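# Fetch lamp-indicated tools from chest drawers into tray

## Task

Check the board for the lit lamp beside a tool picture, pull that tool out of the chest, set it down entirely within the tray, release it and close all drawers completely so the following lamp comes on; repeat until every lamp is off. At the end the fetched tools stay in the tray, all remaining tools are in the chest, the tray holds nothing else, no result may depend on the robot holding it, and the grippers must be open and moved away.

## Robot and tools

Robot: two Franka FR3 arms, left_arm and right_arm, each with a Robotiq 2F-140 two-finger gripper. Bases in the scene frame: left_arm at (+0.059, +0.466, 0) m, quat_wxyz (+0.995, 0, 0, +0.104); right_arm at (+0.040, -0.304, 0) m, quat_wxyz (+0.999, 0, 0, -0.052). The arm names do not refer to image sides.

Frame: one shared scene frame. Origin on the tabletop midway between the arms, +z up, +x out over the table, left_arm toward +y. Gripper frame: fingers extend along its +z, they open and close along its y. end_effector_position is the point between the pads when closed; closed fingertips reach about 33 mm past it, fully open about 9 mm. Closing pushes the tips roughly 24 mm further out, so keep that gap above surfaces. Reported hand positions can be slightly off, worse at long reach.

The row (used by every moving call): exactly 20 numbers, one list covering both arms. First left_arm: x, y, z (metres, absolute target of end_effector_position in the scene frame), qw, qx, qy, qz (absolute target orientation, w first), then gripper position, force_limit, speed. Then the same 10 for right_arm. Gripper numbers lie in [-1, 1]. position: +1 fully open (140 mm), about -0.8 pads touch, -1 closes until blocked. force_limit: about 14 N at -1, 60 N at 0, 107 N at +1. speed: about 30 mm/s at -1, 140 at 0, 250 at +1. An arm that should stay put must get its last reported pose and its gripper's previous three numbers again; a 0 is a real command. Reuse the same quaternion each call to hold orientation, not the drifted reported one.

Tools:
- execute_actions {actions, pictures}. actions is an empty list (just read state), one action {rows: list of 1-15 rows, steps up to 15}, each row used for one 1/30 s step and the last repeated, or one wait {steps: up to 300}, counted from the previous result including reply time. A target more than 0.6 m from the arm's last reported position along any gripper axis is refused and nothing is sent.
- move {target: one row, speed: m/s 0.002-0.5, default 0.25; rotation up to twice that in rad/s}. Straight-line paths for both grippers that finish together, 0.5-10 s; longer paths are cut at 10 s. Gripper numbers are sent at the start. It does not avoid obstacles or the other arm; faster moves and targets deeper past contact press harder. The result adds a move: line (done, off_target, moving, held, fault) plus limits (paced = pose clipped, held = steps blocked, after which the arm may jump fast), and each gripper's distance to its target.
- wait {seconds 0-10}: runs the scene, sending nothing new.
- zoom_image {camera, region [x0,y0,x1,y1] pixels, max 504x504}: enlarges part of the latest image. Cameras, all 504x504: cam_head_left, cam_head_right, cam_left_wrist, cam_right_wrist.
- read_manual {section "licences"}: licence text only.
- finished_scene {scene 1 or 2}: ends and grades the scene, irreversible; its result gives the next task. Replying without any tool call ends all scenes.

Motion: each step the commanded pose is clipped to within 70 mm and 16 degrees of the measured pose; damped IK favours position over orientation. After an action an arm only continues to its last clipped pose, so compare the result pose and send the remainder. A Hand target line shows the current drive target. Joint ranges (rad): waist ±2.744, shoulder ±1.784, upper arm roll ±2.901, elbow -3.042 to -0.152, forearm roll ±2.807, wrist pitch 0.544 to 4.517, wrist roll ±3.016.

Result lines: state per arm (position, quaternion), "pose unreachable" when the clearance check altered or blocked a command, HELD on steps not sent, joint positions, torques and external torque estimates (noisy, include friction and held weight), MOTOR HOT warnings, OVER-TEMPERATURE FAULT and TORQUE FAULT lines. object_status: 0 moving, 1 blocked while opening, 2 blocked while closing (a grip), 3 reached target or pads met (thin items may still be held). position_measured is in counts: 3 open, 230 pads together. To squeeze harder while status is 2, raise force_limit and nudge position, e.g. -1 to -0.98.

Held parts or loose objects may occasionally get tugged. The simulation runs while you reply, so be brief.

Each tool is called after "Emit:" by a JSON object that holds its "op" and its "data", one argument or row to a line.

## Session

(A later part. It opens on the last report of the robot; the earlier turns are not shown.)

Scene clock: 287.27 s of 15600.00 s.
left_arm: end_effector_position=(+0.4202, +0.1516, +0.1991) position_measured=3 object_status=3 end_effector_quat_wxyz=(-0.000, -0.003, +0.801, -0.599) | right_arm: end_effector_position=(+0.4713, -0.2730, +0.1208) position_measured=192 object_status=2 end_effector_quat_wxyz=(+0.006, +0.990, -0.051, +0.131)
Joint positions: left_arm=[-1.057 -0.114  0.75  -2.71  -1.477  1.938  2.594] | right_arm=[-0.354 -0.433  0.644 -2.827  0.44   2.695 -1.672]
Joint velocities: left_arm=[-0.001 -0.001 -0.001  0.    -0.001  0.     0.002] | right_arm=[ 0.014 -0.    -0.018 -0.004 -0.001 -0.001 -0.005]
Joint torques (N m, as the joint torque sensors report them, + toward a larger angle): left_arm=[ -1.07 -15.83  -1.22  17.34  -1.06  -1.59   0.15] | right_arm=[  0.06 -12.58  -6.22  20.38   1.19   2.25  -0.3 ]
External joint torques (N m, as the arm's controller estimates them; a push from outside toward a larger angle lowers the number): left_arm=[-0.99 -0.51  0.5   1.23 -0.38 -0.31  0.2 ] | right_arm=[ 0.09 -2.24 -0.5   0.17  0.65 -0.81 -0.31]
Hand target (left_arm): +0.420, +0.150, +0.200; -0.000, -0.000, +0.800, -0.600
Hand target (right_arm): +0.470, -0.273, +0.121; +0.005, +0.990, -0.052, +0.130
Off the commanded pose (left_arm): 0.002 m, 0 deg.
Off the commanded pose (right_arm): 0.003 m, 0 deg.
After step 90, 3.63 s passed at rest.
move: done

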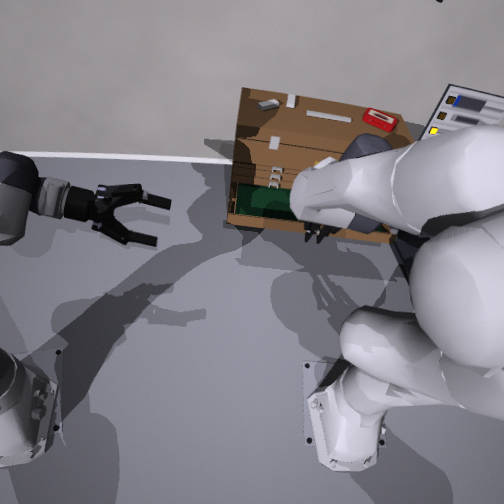

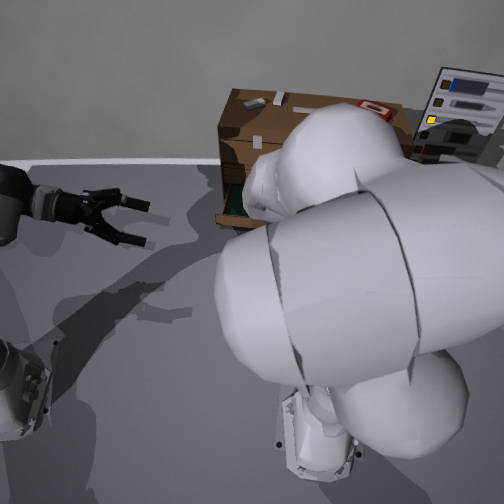

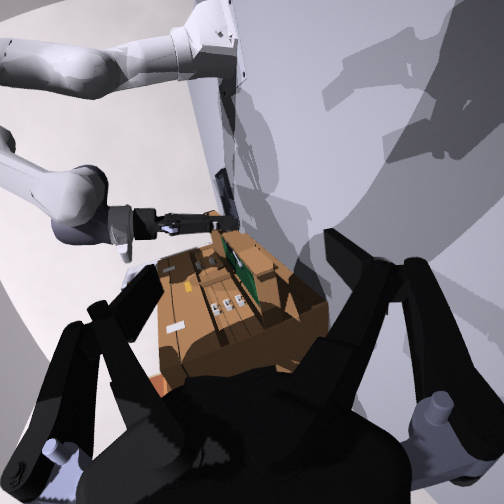

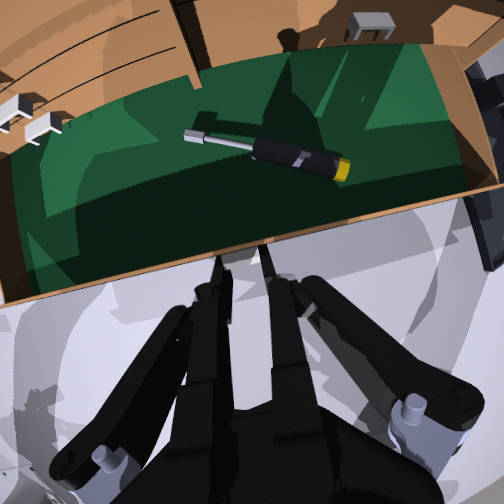

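Emit:
{"op": "move", "data": {
  "target": [0.42,0.15,0.2,0,0,0.8,-0.6,1,0,0,0.55,-0.281,0.123,0.0068,0.99,-0.0519,0.1303,-1,0,-0.5],
  "speed": 0.07
}}

Emit:
{"op": "move", "data": {
  "target": [0.42,0.15,0.2,0,0,0.8,-0.6,1,0,0,0.55,-0.281,0.124,0.02,0.9227,-0.0483,0.3825,-0.3,0,0],
  "speed": 0.15
}}

Emit:
{"op": "move", "data": {
  "target": [0.42,0.15,0.2,0,0,0.8,-0.6,1,0,0,0.604,-0.284,0.124,0.02,0.9227,-0.0483,0.3825,-0.3,0,0],
  "speed": 0.05
}}

Scene clock: 298.10 s of 15600.00 s.
left_arm: end_effector_position=(+0.4202, +0.1516, +0.1991) position_measured=3 object_status=3 end_effector_quat_wxyz=(-0.000, -0.003, +0.801, -0.599) | right_arm: end_effector_position=(+0.5458, -0.2830, +0.1207) position_measured=192 object_status=2 end_effector_quat_wxyz=(+0.008, +0.991, -0.045, +0.126)
Joint positions: left_arm=[-1.057 -0.114  0.75  -2.71  -1.477  1.938  2.594] | right_arm=[-0.618 -0.191  0.809 -2.603  0.211  2.71  -1.567]
Joint velocities: left_arm=[ 0.001 -0.     0.    -0.001 -0.     0.     0.   ] | right_arm=[-0.038  0.001  0.041  0.004 -0.019  0.001  0.045]
Joint torques (N m, as the joint torque sensors report them, + toward a larger angle): left_arm=[ -1.35 -15.91  -1.47  17.89  -1.1   -1.6    0.19] | right_arm=[ -1.62 -13.19  -2.44  22.88  -0.66   4.17   0.12]
External joint torques (N m, as the arm's controller estimates them; a push from outside toward a larger angle lowers the number): left_arm=[-1.39 -0.54  0.13  1.8  -0.42 -0.33  0.24] | right_arm=[-1.54  1.01  1.39  2.3  -1.24  1.14  0.1 ]
Hand target (left_arm): +0.420, +0.150, +0.200; -0.000, -0.000, +0.800, -0.600
Hand target (right_arm): +0.550, -0.284, +0.123; +0.008, +0.990, -0.052, +0.130
Off the commanded pose (left_arm): 0.002 m, 0 deg.
Off the commanded pose (right_arm): 0.005 m, 1 deg.
After step 90, 6.37 s passed at rest.
move: off_target (right_arm)

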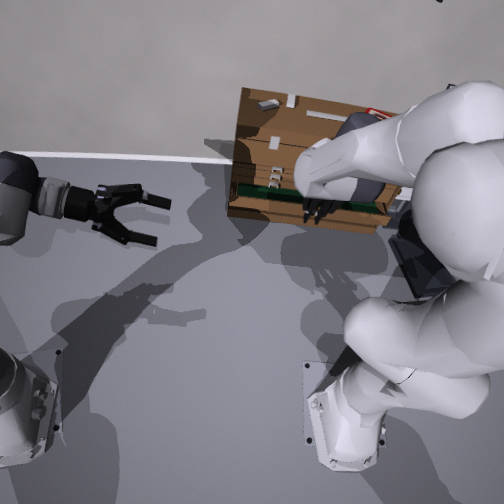

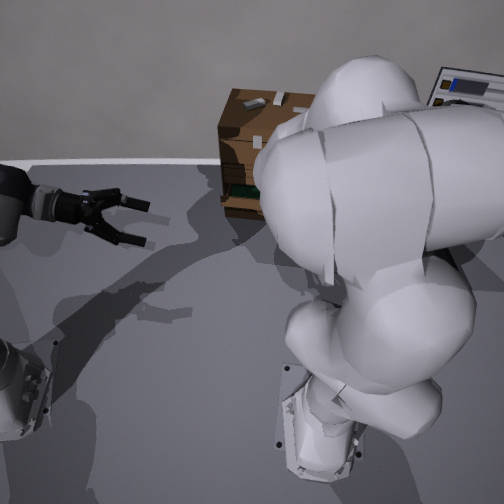

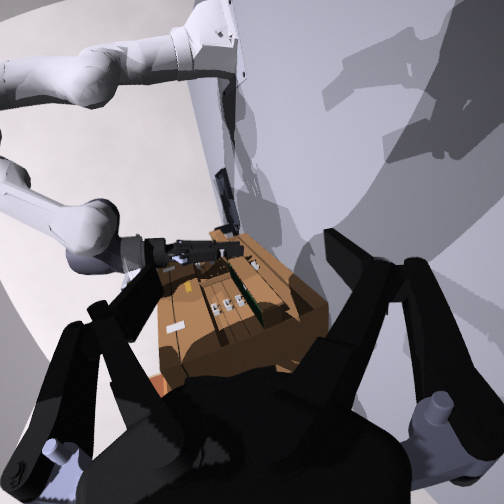

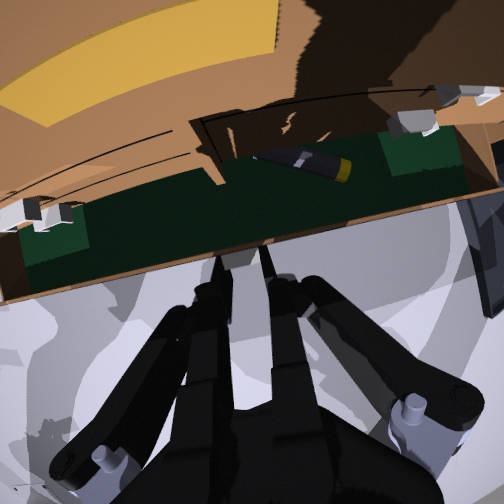

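Scene clock: 300.67 s of 15600.00 s.
left_arm: end_effector_position=(+0.4202, +0.1516, +0.1991) position_measured=3 object_status=3 end_effector_quat_wxyz=(-0.000, -0.003, +0.801, -0.599) | right_arm: end_effector_position=(+0.5405, -0.2730, +0.1061) position_measured=167 object_status=3 end_effector_quat_wxyz=(+0.013, +0.931, -0.051, +0.360)
Joint positions: left_arm=[-1.057 -0.114  0.75  -2.71  -1.477  1.938  2.594] | right_arm=[-0.504  0.026  0.902 -2.954  0.498  3.733 -1.7  ]
Joint velocities: left_arm=[-0.     0.     0.     0.001 -0.     0.    -0.001] | right_arm=[ 0.009  0.01  -0.001  0.003  0.025  0.017 -0.052]
Joint torques (N m, as the joint torque sensors report them, + toward a larger angle): left_arm=[ -1.06 -15.3   -1.45  18.1   -1.12  -1.62   0.1 ] | right_arm=[ -1.14 -18.64   0.05  18.98   0.77   7.97  -0.27]
External joint torques (N m, as the arm's controller estimates them; a push from outside toward a larger angle lowers the number): left_arm=[-1.04  0.03  0.21  1.97 -0.44 -0.35  0.15] | right_arm=[-1.05 -4.5  -0.28  6.06  0.98  4.47 -0.29]
Hand target (left_arm): +0.420, +0.150, +0.200; -0.000, -0.000, +0.800, -0.600
Hand target (right_arm): +0.552, -0.277, +0.122; +0.020, +0.923, -0.048, +0.382
Off the commanded pose (left_arm): 0.002 m, 0 deg.
Off the commanded pose (right_arm): 0.022 m, 3 deg.
move: off_target (right_arm)

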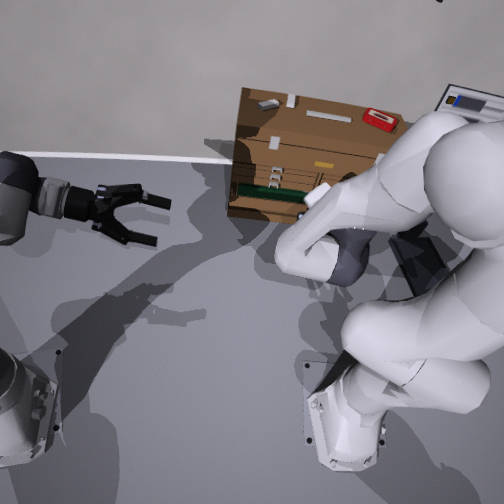

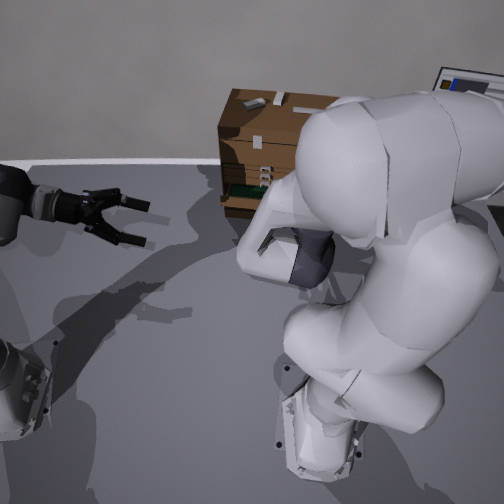

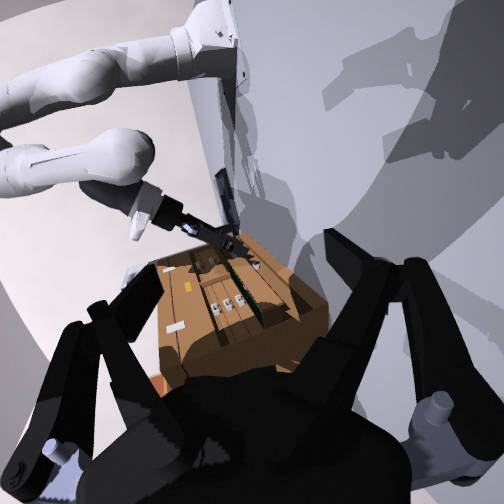

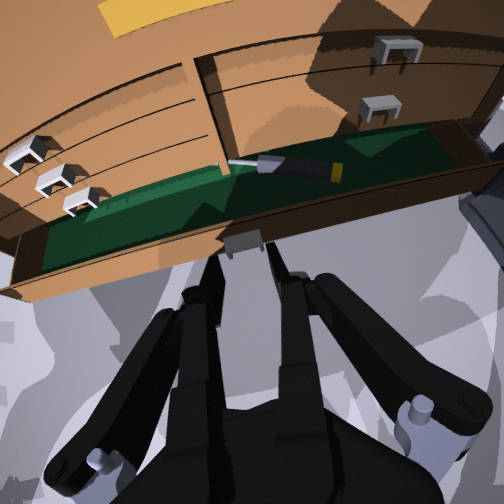

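Scene clock: 302.47 s of 15600.00 s.
left_arm: end_effector_position=(+0.4202, +0.1516, +0.1991) position_measured=3 object_status=3 end_effector_quat_wxyz=(-0.000, -0.003, +0.801, -0.599) | right_arm: end_effector_position=(+0.5910, -0.2784, +0.1061) position_measured=167 object_status=3 end_effector_quat_wxyz=(+0.011, +0.931, -0.047, +0.361)
Joint positions: left_arm=[-1.057 -0.114  0.75  -2.71  -1.477  1.938  2.594] | right_arm=[-0.422  0.152  0.783 -2.791  0.589  3.707 -1.887]
Joint velocities: left_arm=[ 0.001 -0.001 -0.    -0.001 -0.002 -0.    -0.   ] | right_arm=[ 0.027  0.001 -0.024  0.004  0.006 -0.    -0.034]
Joint torques (N m, as the joint torque sensors report them, + toward a larger angle): left_arm=[ -1.24 -15.68  -1.44  18.05  -1.12  -1.65   0.12] | right_arm=[ -1.07 -26.31   0.9   22.45  -0.2    7.56  -0.28]
External joint torques (N m, as the arm's controller estimates them; a push from outside toward a larger angle lowers the number): left_arm=[-1.22 -0.29  0.21  1.97 -0.44 -0.37  0.17] | right_arm=[-1.07 -6.18 -1.54  8.34  0.44  4.16 -0.3 ]
Hand target (left_arm): +0.420, +0.150, +0.200; -0.000, -0.000, +0.800, -0.600
Hand target (right_arm): +0.604, -0.285, +0.124; +0.020, +0.922, -0.048, +0.383
Off the commanded pose (left_arm): 0.002 m, 0 deg.
Off the commanded pose (right_arm): 0.023 m, 3 deg.
move: off_target (right_arm)

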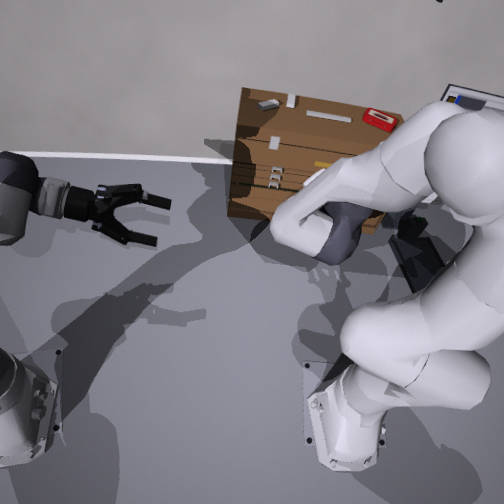

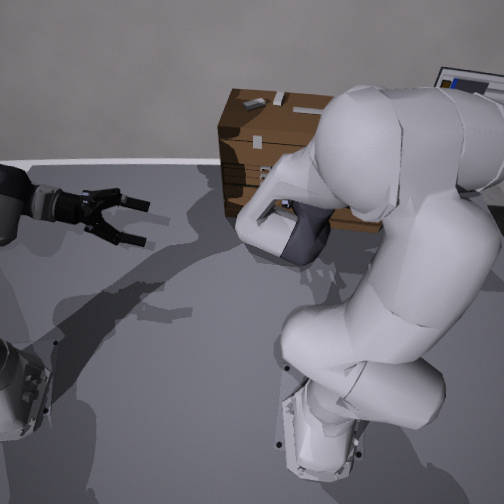

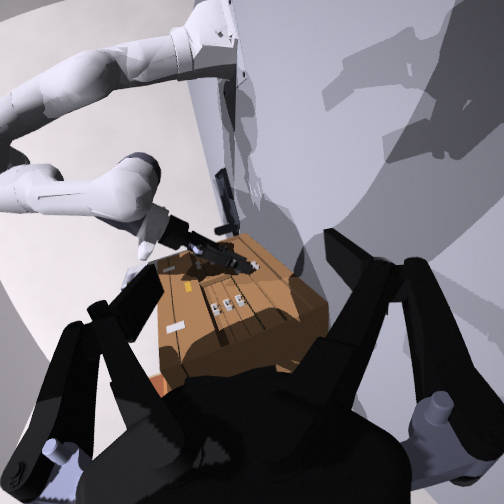

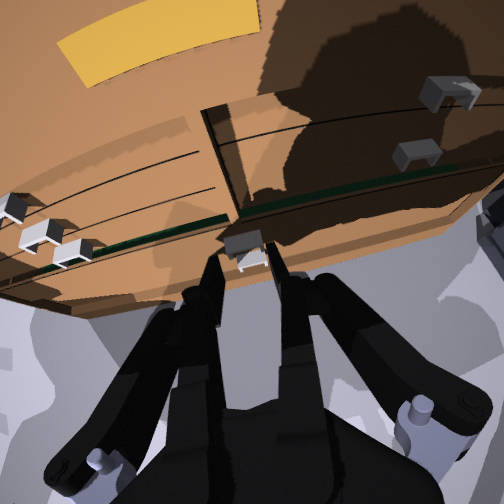

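Emit:
{"op": "move", "data": {
  "target": [0.42,0.15,0.2,0,0,0.8,-0.6,1,0,0,0.56,-0.281,0.108,0.02,0.9227,-0.0483,0.3825,-0.1,0,0],
  "speed": 0.07
}}

Emit:
{"op": "move", "data": {
  "target": [0.42,0.15,0.2,0,0,0.8,-0.6,1,0,0,0.56,-0.283,0.124,0.02,0.9227,-0.0483,0.3825,-0.1,0,0],
  "speed": 0.07
}}

Emit:
{"op": "move", "data": {
  "target": [0.42,0.15,0.2,0,0,0.8,-0.6,1,0,0,0.606,-0.286,0.124,0.02,0.9227,-0.0483,0.3825,-0.1,0,0],
  "speed": 0.04
}}

Scene clock: 311.47 s of 15600.00 s.
left_arm: end_effector_position=(+0.4202, +0.1516, +0.1991) position_measured=3 object_status=3 end_effector_quat_wxyz=(-0.000, -0.003, +0.801, -0.599) | right_arm: end_effector_position=(+0.5596, -0.2805, +0.1067) position_measured=141 object_status=3 end_effector_quat_wxyz=(+0.023, +0.924, -0.044, +0.380)
Joint positions: left_arm=[-1.057 -0.114  0.75  -2.71  -1.477  1.938  2.594] | right_arm=[-0.444  0.135  0.829 -2.902  0.548  3.833 -1.815]
Joint velocities: left_arm=[ 0.001  0.001 -0.001 -0.     0.001  0.     0.   ] | right_arm=[-0.009 -0.001  0.006 -0.    -0.005  0.012  0.024]
Joint torques (N m, as the joint torque sensors report them, + toward a larger angle): left_arm=[ -1.04 -15.48  -1.32  17.52  -1.1   -1.63   0.12] | right_arm=[ -1.64 -16.88   3.55  12.08  -1.49   3.98   0.28]
External joint torques (N m, as the arm's controller estimates them; a push from outside toward a larger angle lowers the number): left_arm=[-1.06 -0.15  0.3   1.41 -0.42 -0.36  0.18] | right_arm=[-1.61  0.76  1.49 -0.32 -0.99  0.51  0.26]
Hand target (left_arm): +0.420, +0.150, +0.200; -0.000, -0.000, +0.800, -0.600
Hand target (right_arm): +0.560, -0.280, +0.108; +0.020, +0.923, -0.049, +0.382
Off the commanded pose (left_arm): 0.002 m, 0 deg.
Off the commanded pose (right_arm): 0.001 m, 1 deg.
After step 90, 4.93 s passed at rest.
move: done

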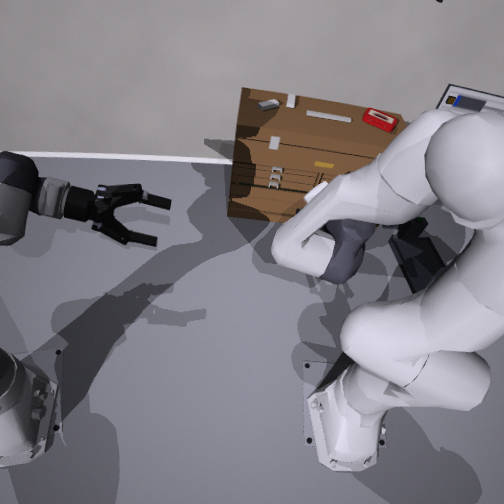

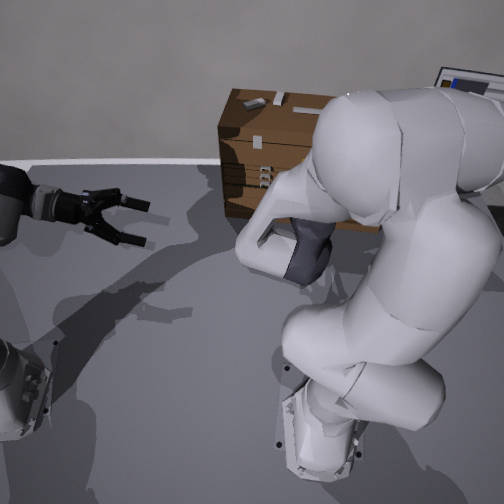

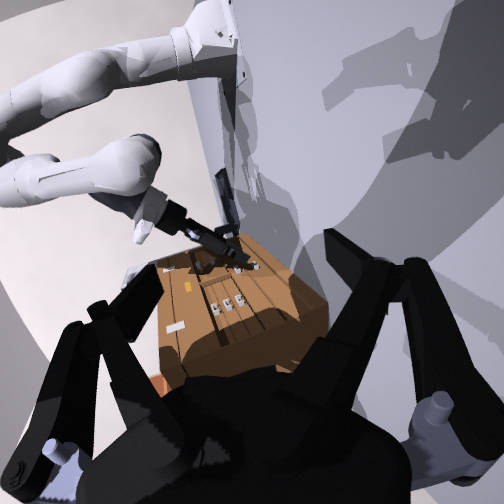

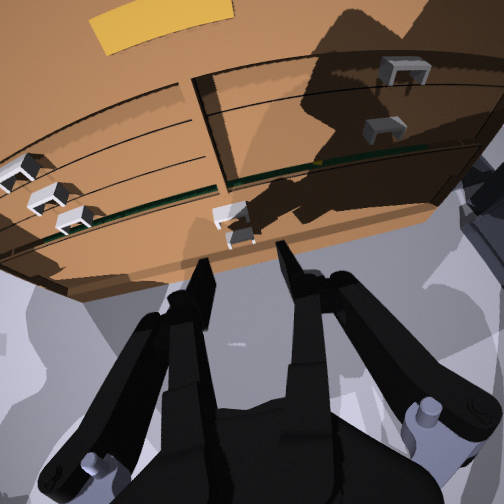

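Scene clock: 312.17 s of 15600.00 s.
left_arm: end_effector_position=(+0.4202, +0.1516, +0.1991) position_measured=3 object_status=3 end_effector_quat_wxyz=(-0.000, -0.003, +0.801, -0.599) | right_arm: end_effector_position=(+0.5617, -0.2848, +0.1269) position_measured=141 object_status=3 end_effector_quat_wxyz=(+0.028, +0.921, -0.039, +0.387)
Joint positions: left_arm=[-1.057 -0.114  0.75  -2.71  -1.477  1.938  2.594] | right_arm=[-0.472  0.029  0.846 -2.923  0.505  3.767 -1.763]
Joint velocities: left_arm=[-0.     0.001 -0.     0.002  0.001  0.002 -0.001] | right_arm=[-0.013 -0.022  0.001 -0.011 -0.049 -0.053  0.077]
Joint torques (N m, as the joint torque sensors report them, + toward a larger angle): left_arm=[ -1.35 -15.37  -1.25  18.3   -1.11  -1.64   0.14] | right_arm=[ -0.71 -16.99   1.28  13.    -1.34   2.69   0.12]
External joint torques (N m, as the arm's controller estimates them; a push from outside toward a larger angle lowers the number): left_arm=[-1.34 -0.05  0.4   2.19 -0.43 -0.37  0.19] | right_arm=[-0.73 -1.78  0.85 -0.42 -1.1  -0.79  0.1 ]
Hand target (left_arm): +0.420, +0.150, +0.200; -0.000, -0.000, +0.800, -0.600
Hand target (right_arm): +0.560, -0.283, +0.124; +0.022, +0.922, -0.049, +0.382
Off the commanded pose (left_arm): 0.002 m, 0 deg.
Off the commanded pose (right_arm): 0.004 m, 2 deg.
move: off_target (right_arm)

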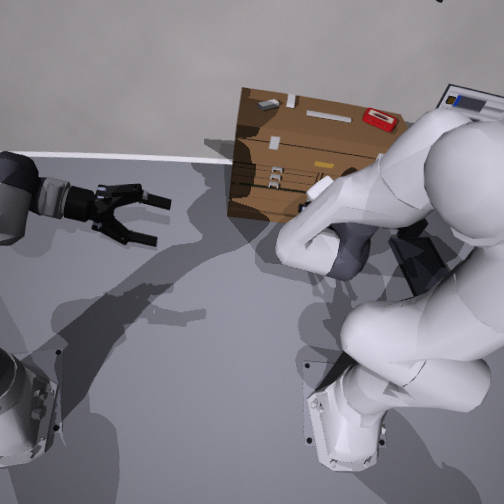

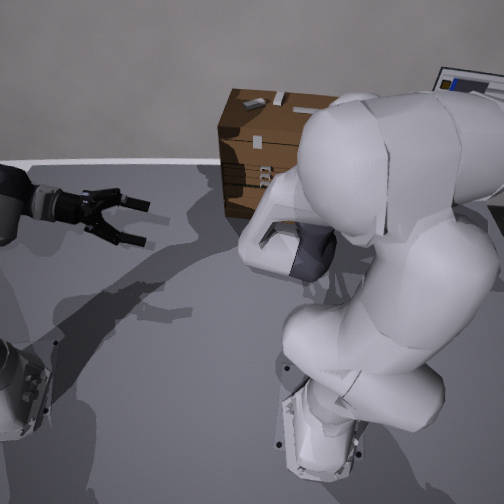

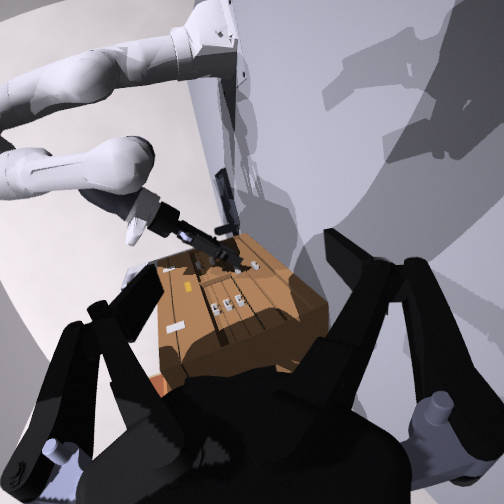

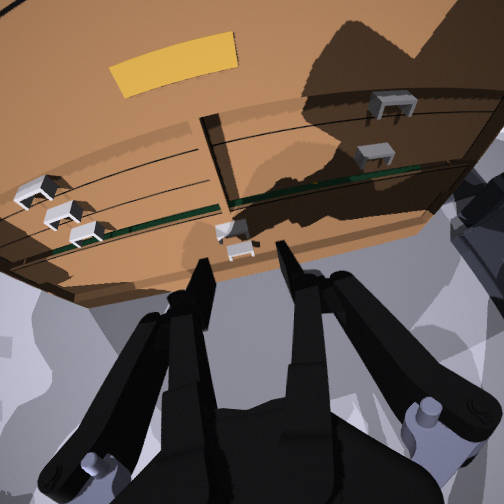

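Scene clock: 313.63 s of 15600.00 s.
left_arm: end_effector_position=(+0.4202, +0.1516, +0.1991) position_measured=3 object_status=3 end_effector_quat_wxyz=(-0.000, -0.003, +0.801, -0.599) | right_arm: end_effector_position=(+0.6038, -0.2869, +0.1272) position_measured=141 object_status=3 end_effector_quat_wxyz=(+0.020, +0.920, -0.051, +0.388)
Joint positions: left_arm=[-1.057 -0.114  0.75  -2.71  -1.477  1.938  2.594] | right_arm=[-0.433  0.138  0.786 -2.784  0.579  3.748 -1.881]
Joint velocities: left_arm=[-0.001 -0.    -0.    -0.001 -0.001 -0.001  0.   ] | right_arm=[ 0.02  -0.    -0.012  0.006  0.019 -0.    -0.044]
Joint torques (N m, as the joint torque sensors report them, + toward a larger angle): left_arm=[ -0.62 -15.25  -1.44  17.9   -1.11  -1.67   0.15] | right_arm=[ -0.76 -13.81  -0.19  21.72  -0.65   1.42  -0.3 ]
External joint torques (N m, as the arm's controller estimates them; a push from outside toward a larger angle lowers the number): left_arm=[-0.59  0.1   0.22  1.78 -0.43 -0.39  0.2 ] | right_arm=[-0.74  6.19 -2.41  7.27 -0.01 -1.99 -0.32]
Hand target (left_arm): +0.420, +0.150, +0.200; -0.000, -0.000, +0.800, -0.600
Hand target (right_arm): +0.606, -0.287, +0.124; +0.019, +0.922, -0.047, +0.383
Off the commanded pose (left_arm): 0.002 m, 0 deg.
Off the commanded pose (right_arm): 0.004 m, 1 deg.
move: off_target (right_arm)

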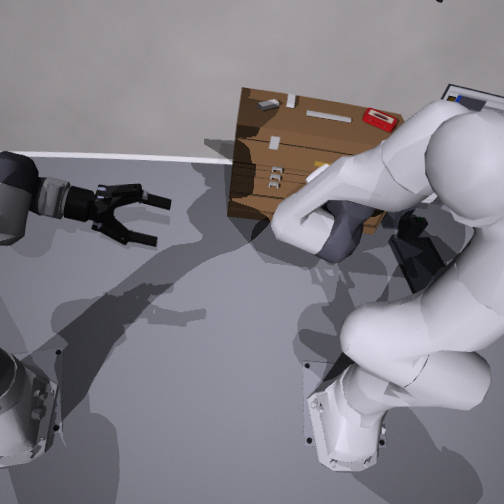

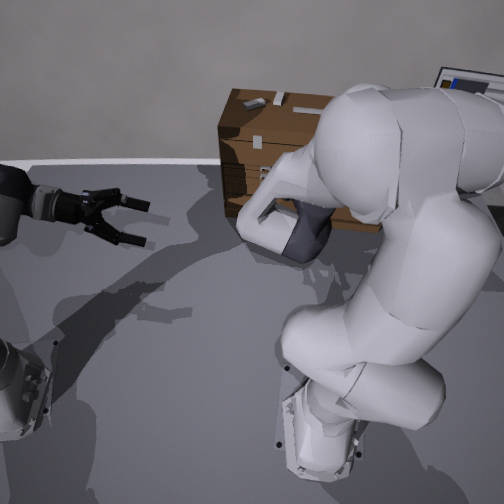

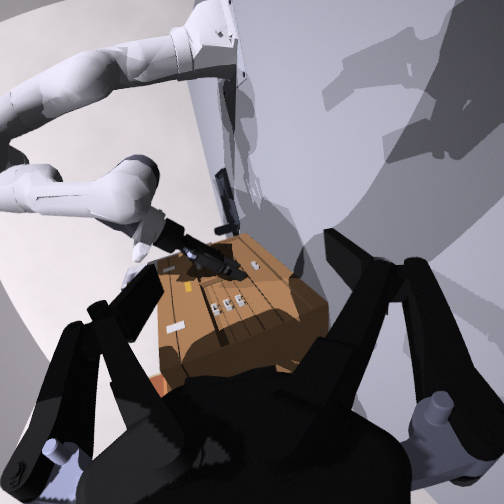

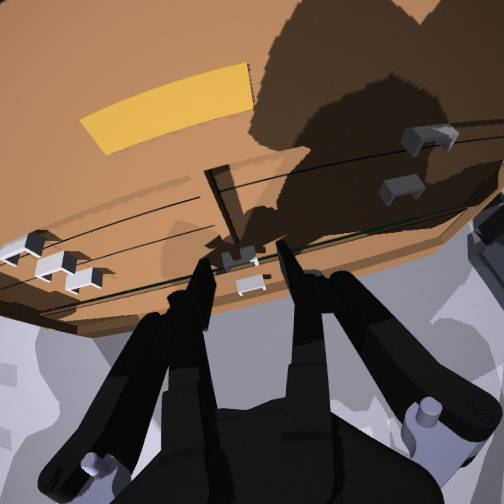

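Emit:
{"op": "move", "data": {
  "target": [0.42,0.15,0.2,0,0,0.8,-0.6,1,0,0,0.585,-0.284,0.118,0.02,0.9227,-0.0483,0.3825,-0.3,0,0],
  "speed": 0.05
}}

Emit:
{"op": "move", "data": {
  "target": [0.42,0.15,0.2,0,0,0.8,-0.6,1,0,0,0.605,-0.285,0.119,0.02,0.9227,-0.0483,0.3825,-0.3,0,0],
  "speed": 0.03
}}

Emit:
{"op": "move", "data": {
  "target": [0.42,0.15,0.2,0,0,0.8,-0.6,1,0,0,0.55,-0.30,0.125,0.02,0.9227,-0.0483,0.3825,-0.2,0,0],
  "speed": 0.1
}}

Emit:
{"op": "move", "data": {
  "target": [0.42,0.15,0.2,0,0,0.8,-0.6,1,0,0,0.55,-0.405,0.17,0.02,0.9227,-0.0483,0.3825,-0.2,0,0],
  "speed": 0.1
}}

Scene clock: 332.60 s of 15600.00 s.
left_arm: end_effector_position=(+0.4202, +0.1516, +0.1991) position_measured=3 object_status=3 end_effector_quat_wxyz=(-0.000, -0.003, +0.801, -0.599) | right_arm: end_effector_position=(+0.5841, -0.2835, +0.1157) position_measured=167 object_status=3 end_effector_quat_wxyz=(+0.022, +0.924, -0.043, +0.379)
Joint positions: left_arm=[-1.057 -0.114  0.75  -2.71  -1.477  1.938  2.594] | right_arm=[-0.442  0.132  0.808 -2.833  0.567  3.767 -1.865]
Joint velocities: left_arm=[-0.    -0.001 -0.001  0.001  0.001 -0.     0.   ] | right_arm=[-0.016 -0.001  0.013 -0.003 -0.011  0.012  0.029]
Joint torques (N m, as the joint torque sensors report them, + toward a larger angle): left_arm=[ -1.36 -15.54  -1.52  18.04  -1.11  -1.69   0.14] | right_arm=[ -1.44 -19.65   3.65  13.09  -1.53   4.01   0.26]
External joint torques (N m, as the arm's controller estimates them; a push from outside toward a larger angle lowers the number): left_arm=[-1.33 -0.13  0.15  1.89 -0.43 -0.41  0.19] | right_arm=[-1.42 -0.8   1.57 -0.66 -0.96  0.57  0.24]
Hand target (left_arm): +0.420, +0.150, +0.200; -0.000, -0.000, +0.800, -0.600
Hand target (right_arm): +0.585, -0.284, +0.118; +0.020, +0.923, -0.048, +0.382
Off the commanded pose (left_arm): 0.002 m, 0 deg.
Off the commanded pose (right_arm): 0.003 m, 1 deg.
After step 90, 15.23 s passed at rest.
move: done

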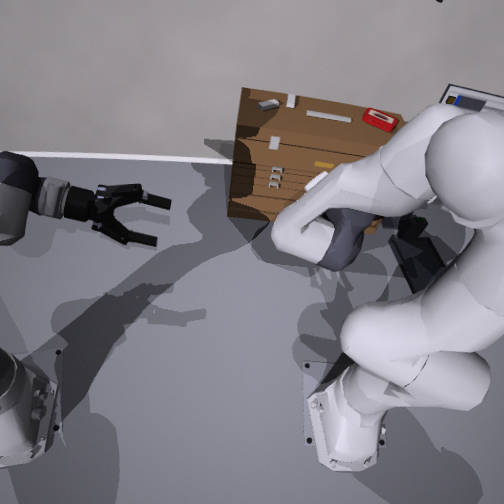

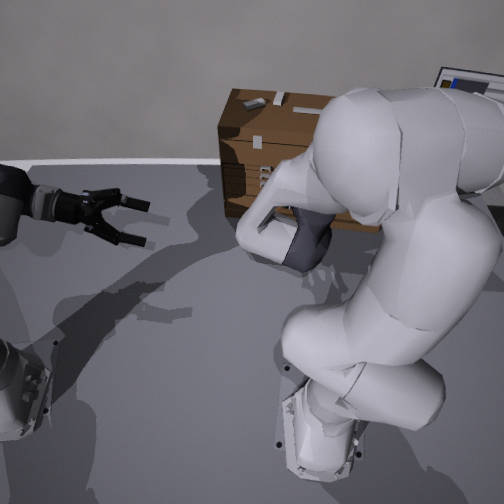

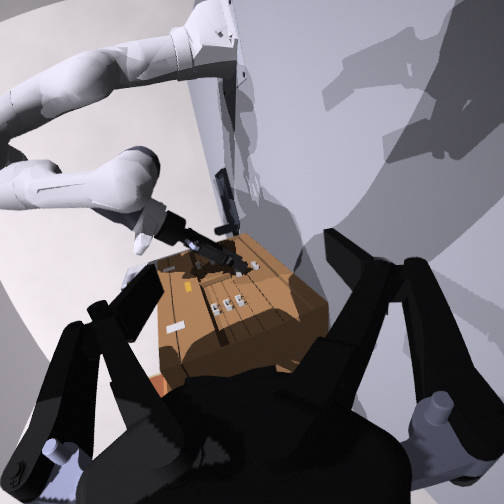

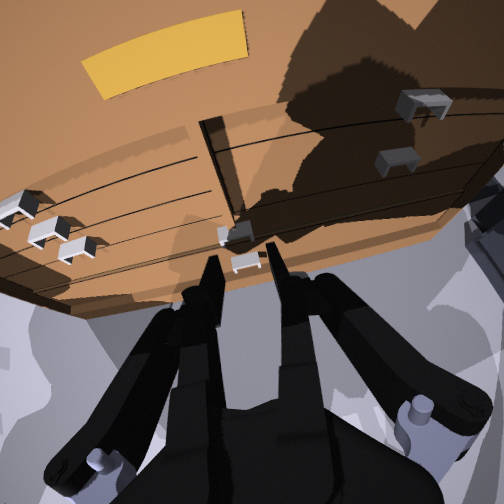

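Scene clock: 333.53 s of 15600.00 s.
left_arm: end_effector_position=(+0.4202, +0.1516, +0.1991) position_measured=3 object_status=3 end_effector_quat_wxyz=(-0.000, -0.003, +0.801, -0.599) | right_arm: end_effector_position=(+0.6021, -0.2848, +0.1198) position_measured=167 object_status=3 end_effector_quat_wxyz=(+0.020, +0.922, -0.050, +0.384)
Joint positions: left_arm=[-1.057 -0.114  0.75  -2.71  -1.477  1.938  2.594] | right_arm=[-0.421  0.165  0.781 -2.78   0.591  3.765 -1.897]
Joint velocities: left_arm=[ 0.002  0.    -0.001 -0.001  0.    -0.     0.   ] | right_arm=[ 0.016  0.    -0.012  0.004  0.012 -0.    -0.03 ]
Joint torques (N m, as the joint torque sensors report them, + toward a larger angle): left_arm=[ -1.29 -15.72  -0.8   17.97  -1.15  -1.67   0.19] | right_arm=[ -0.29 -16.61   0.9   20.13  -0.51   2.22  -0.39]
External joint torques (N m, as the arm's controller estimates them; a push from outside toward a larger angle lowers the number): left_arm=[-1.33 -0.33  0.79  1.86 -0.47 -0.4   0.25] | right_arm=[-0.22  3.92 -1.68  6.06  0.16 -1.19 -0.41]
Hand target (left_arm): +0.420, +0.150, +0.200; -0.000, -0.000, +0.800, -0.600
Hand target (right_arm): +0.605, -0.285, +0.119; +0.020, +0.922, -0.048, +0.383
Off the commanded pose (left_arm): 0.002 m, 0 deg.
Off the commanded pose (right_arm): 0.003 m, 0 deg.
move: done

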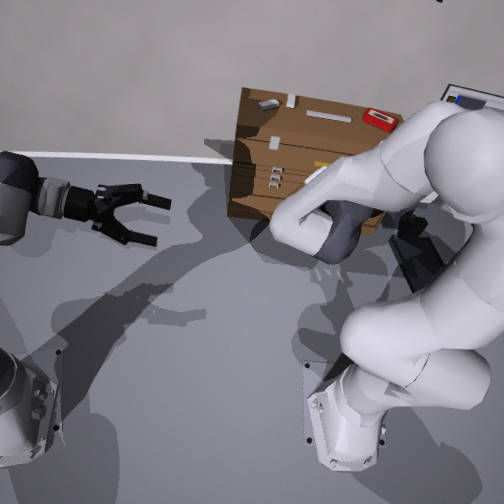

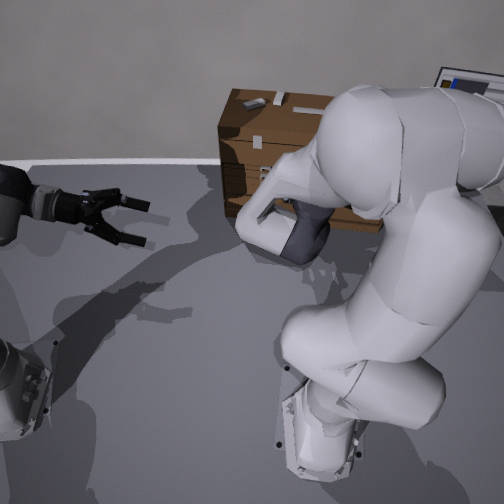

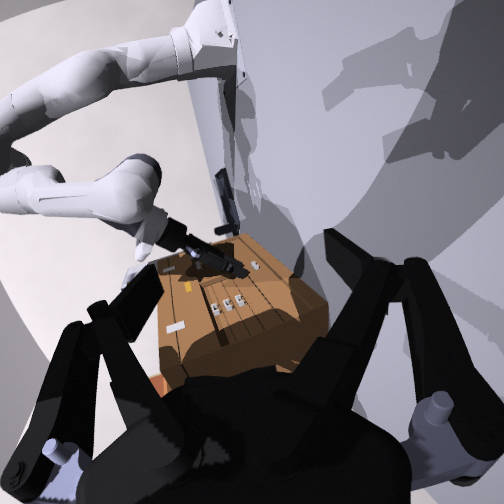

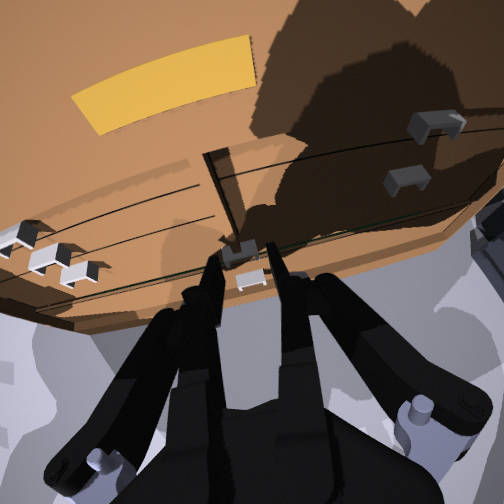

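Scene clock: 335.00 s of 15600.00 s.
left_arm: end_effector_position=(+0.4202, +0.1516, +0.1991) position_measured=3 object_status=3 end_effector_quat_wxyz=(-0.000, -0.003, +0.801, -0.599) | right_arm: end_effector_position=(+0.5499, -0.2997, +0.1258) position_measured=154 object_status=3 end_effector_quat_wxyz=(+0.025, +0.922, -0.042, +0.383)
Joint positions: left_arm=[-1.057 -0.114  0.75  -2.71  -1.477  1.938  2.594] | right_arm=[-0.491 -0.026  0.782 -2.976  0.349  3.75  -1.656]
Joint velocities: left_arm=[ 0.     0.    -0.     0.001 -0.     0.    -0.   ] | right_arm=[ 0.001 -0.004 -0.013 -0.001 -0.029 -0.005  0.05 ]
Joint torques (N m, as the joint torque sensors report them, + toward a larger angle): left_arm=[ -1.12 -15.67  -1.82  17.93  -1.08  -1.6    0.17] | right_arm=[ -0.83 -15.59  -0.4   13.05  -0.95   2.79   0.3 ]
External joint torques (N m, as the arm's controller estimates them; a push from outside toward a larger angle lowers the number): left_arm=[-1.1  -0.32 -0.17  1.84 -0.4  -0.32  0.22] | right_arm=[-0.84 -1.09 -0.08 -0.26 -0.94 -0.73  0.28]
Hand target (left_arm): +0.420, +0.150, +0.200; -0.000, -0.000, +0.800, -0.600
Hand target (right_arm): +0.549, -0.300, +0.125; +0.021, +0.923, -0.049, +0.382
Off the commanded pose (left_arm): 0.002 m, 0 deg.
Off the commanded pose (right_arm): 0.001 m, 1 deg.
move: done

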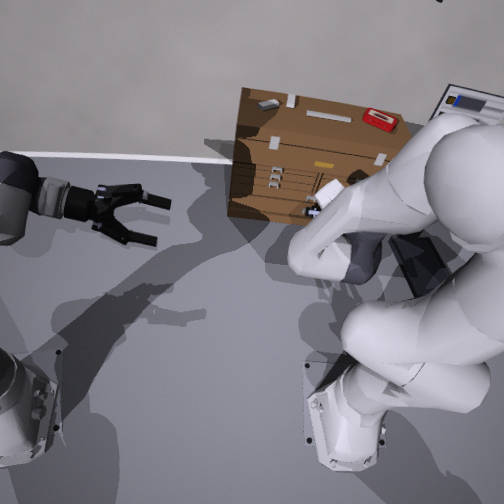

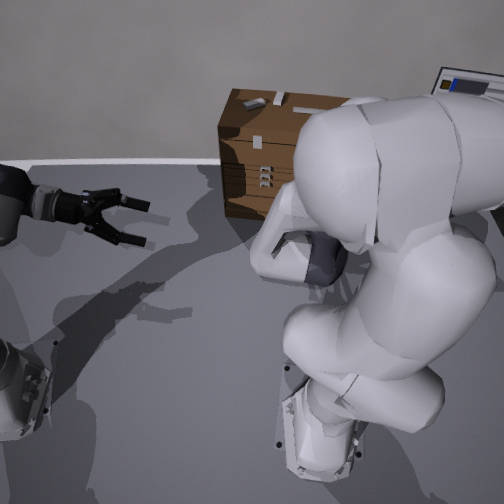

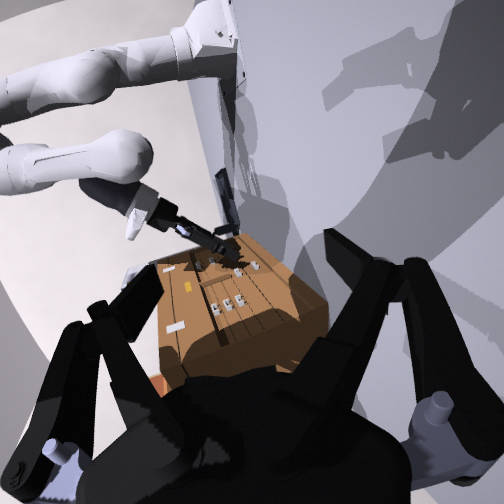

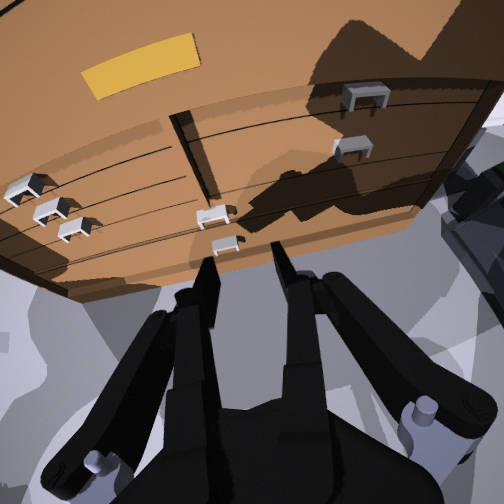

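Scene clock: 336.90 s of 15600.00 s.
left_arm: end_effector_position=(+0.4202, +0.1516, +0.1991) position_measured=3 object_status=3 end_effector_quat_wxyz=(-0.000, -0.003, +0.801, -0.599) | right_arm: end_effector_position=(+0.5474, -0.4073, +0.1705) position_measured=154 object_status=3 end_effector_quat_wxyz=(+0.027, +0.922, -0.043, +0.384)
Joint positions: left_arm=[-1.057 -0.114  0.75  -2.71  -1.477  1.938  2.594] | right_arm=[-0.332 -0.198  0.035 -2.954 -0.509  3.577 -1.325]
Joint velocities: left_arm=[-0.001  0.     0.     0.001  0.     0.001  0.001] | right_arm=[ 0.048  0.001 -0.058  0.004 -0.032 -0.016  0.047]
Joint torques (N m, as the joint torque sensors report them, + toward a larger angle): left_arm=[ -0.95 -14.96  -1.06  17.77  -1.07  -1.65   0.18] | right_arm=[  0.47 -16.81  -1.05  17.24  -0.13   2.71   0.14]
External joint torques (N m, as the arm's controller estimates them; a push from outside toward a larger angle lowers the number): left_arm=[-0.95  0.41  0.58  1.62 -0.39 -0.38  0.23] | right_arm=[ 0.45 -0.01 -0.48  1.22 -1.05 -0.72  0.12]
Hand target (left_arm): +0.420, +0.150, +0.200; -0.000, -0.000, +0.800, -0.600
Hand target (right_arm): +0.547, -0.407, +0.169; +0.023, +0.923, -0.049, +0.382
Off the commanded pose (left_arm): 0.002 m, 0 deg.
Off the commanded pose (right_arm): 0.003 m, 1 deg.
move: done

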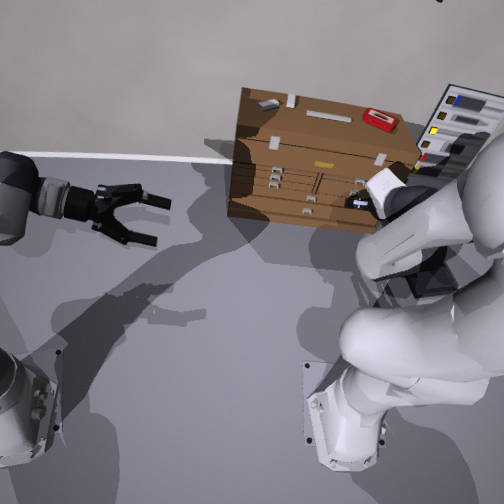

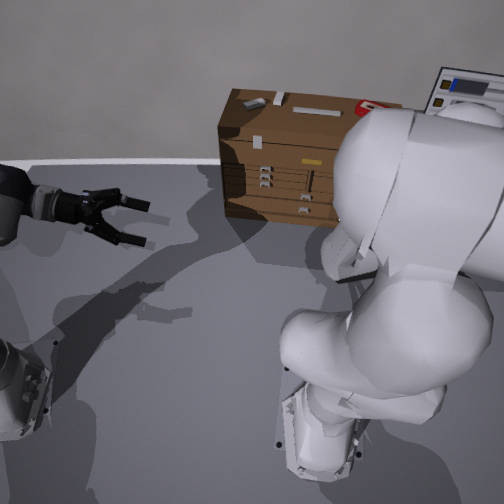

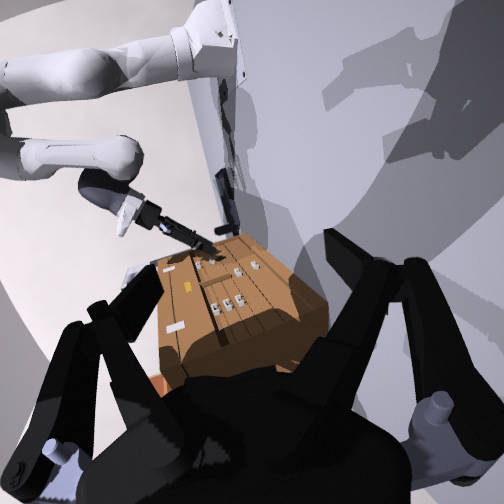

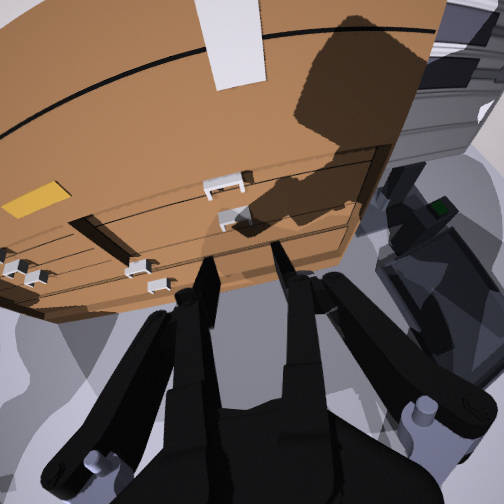

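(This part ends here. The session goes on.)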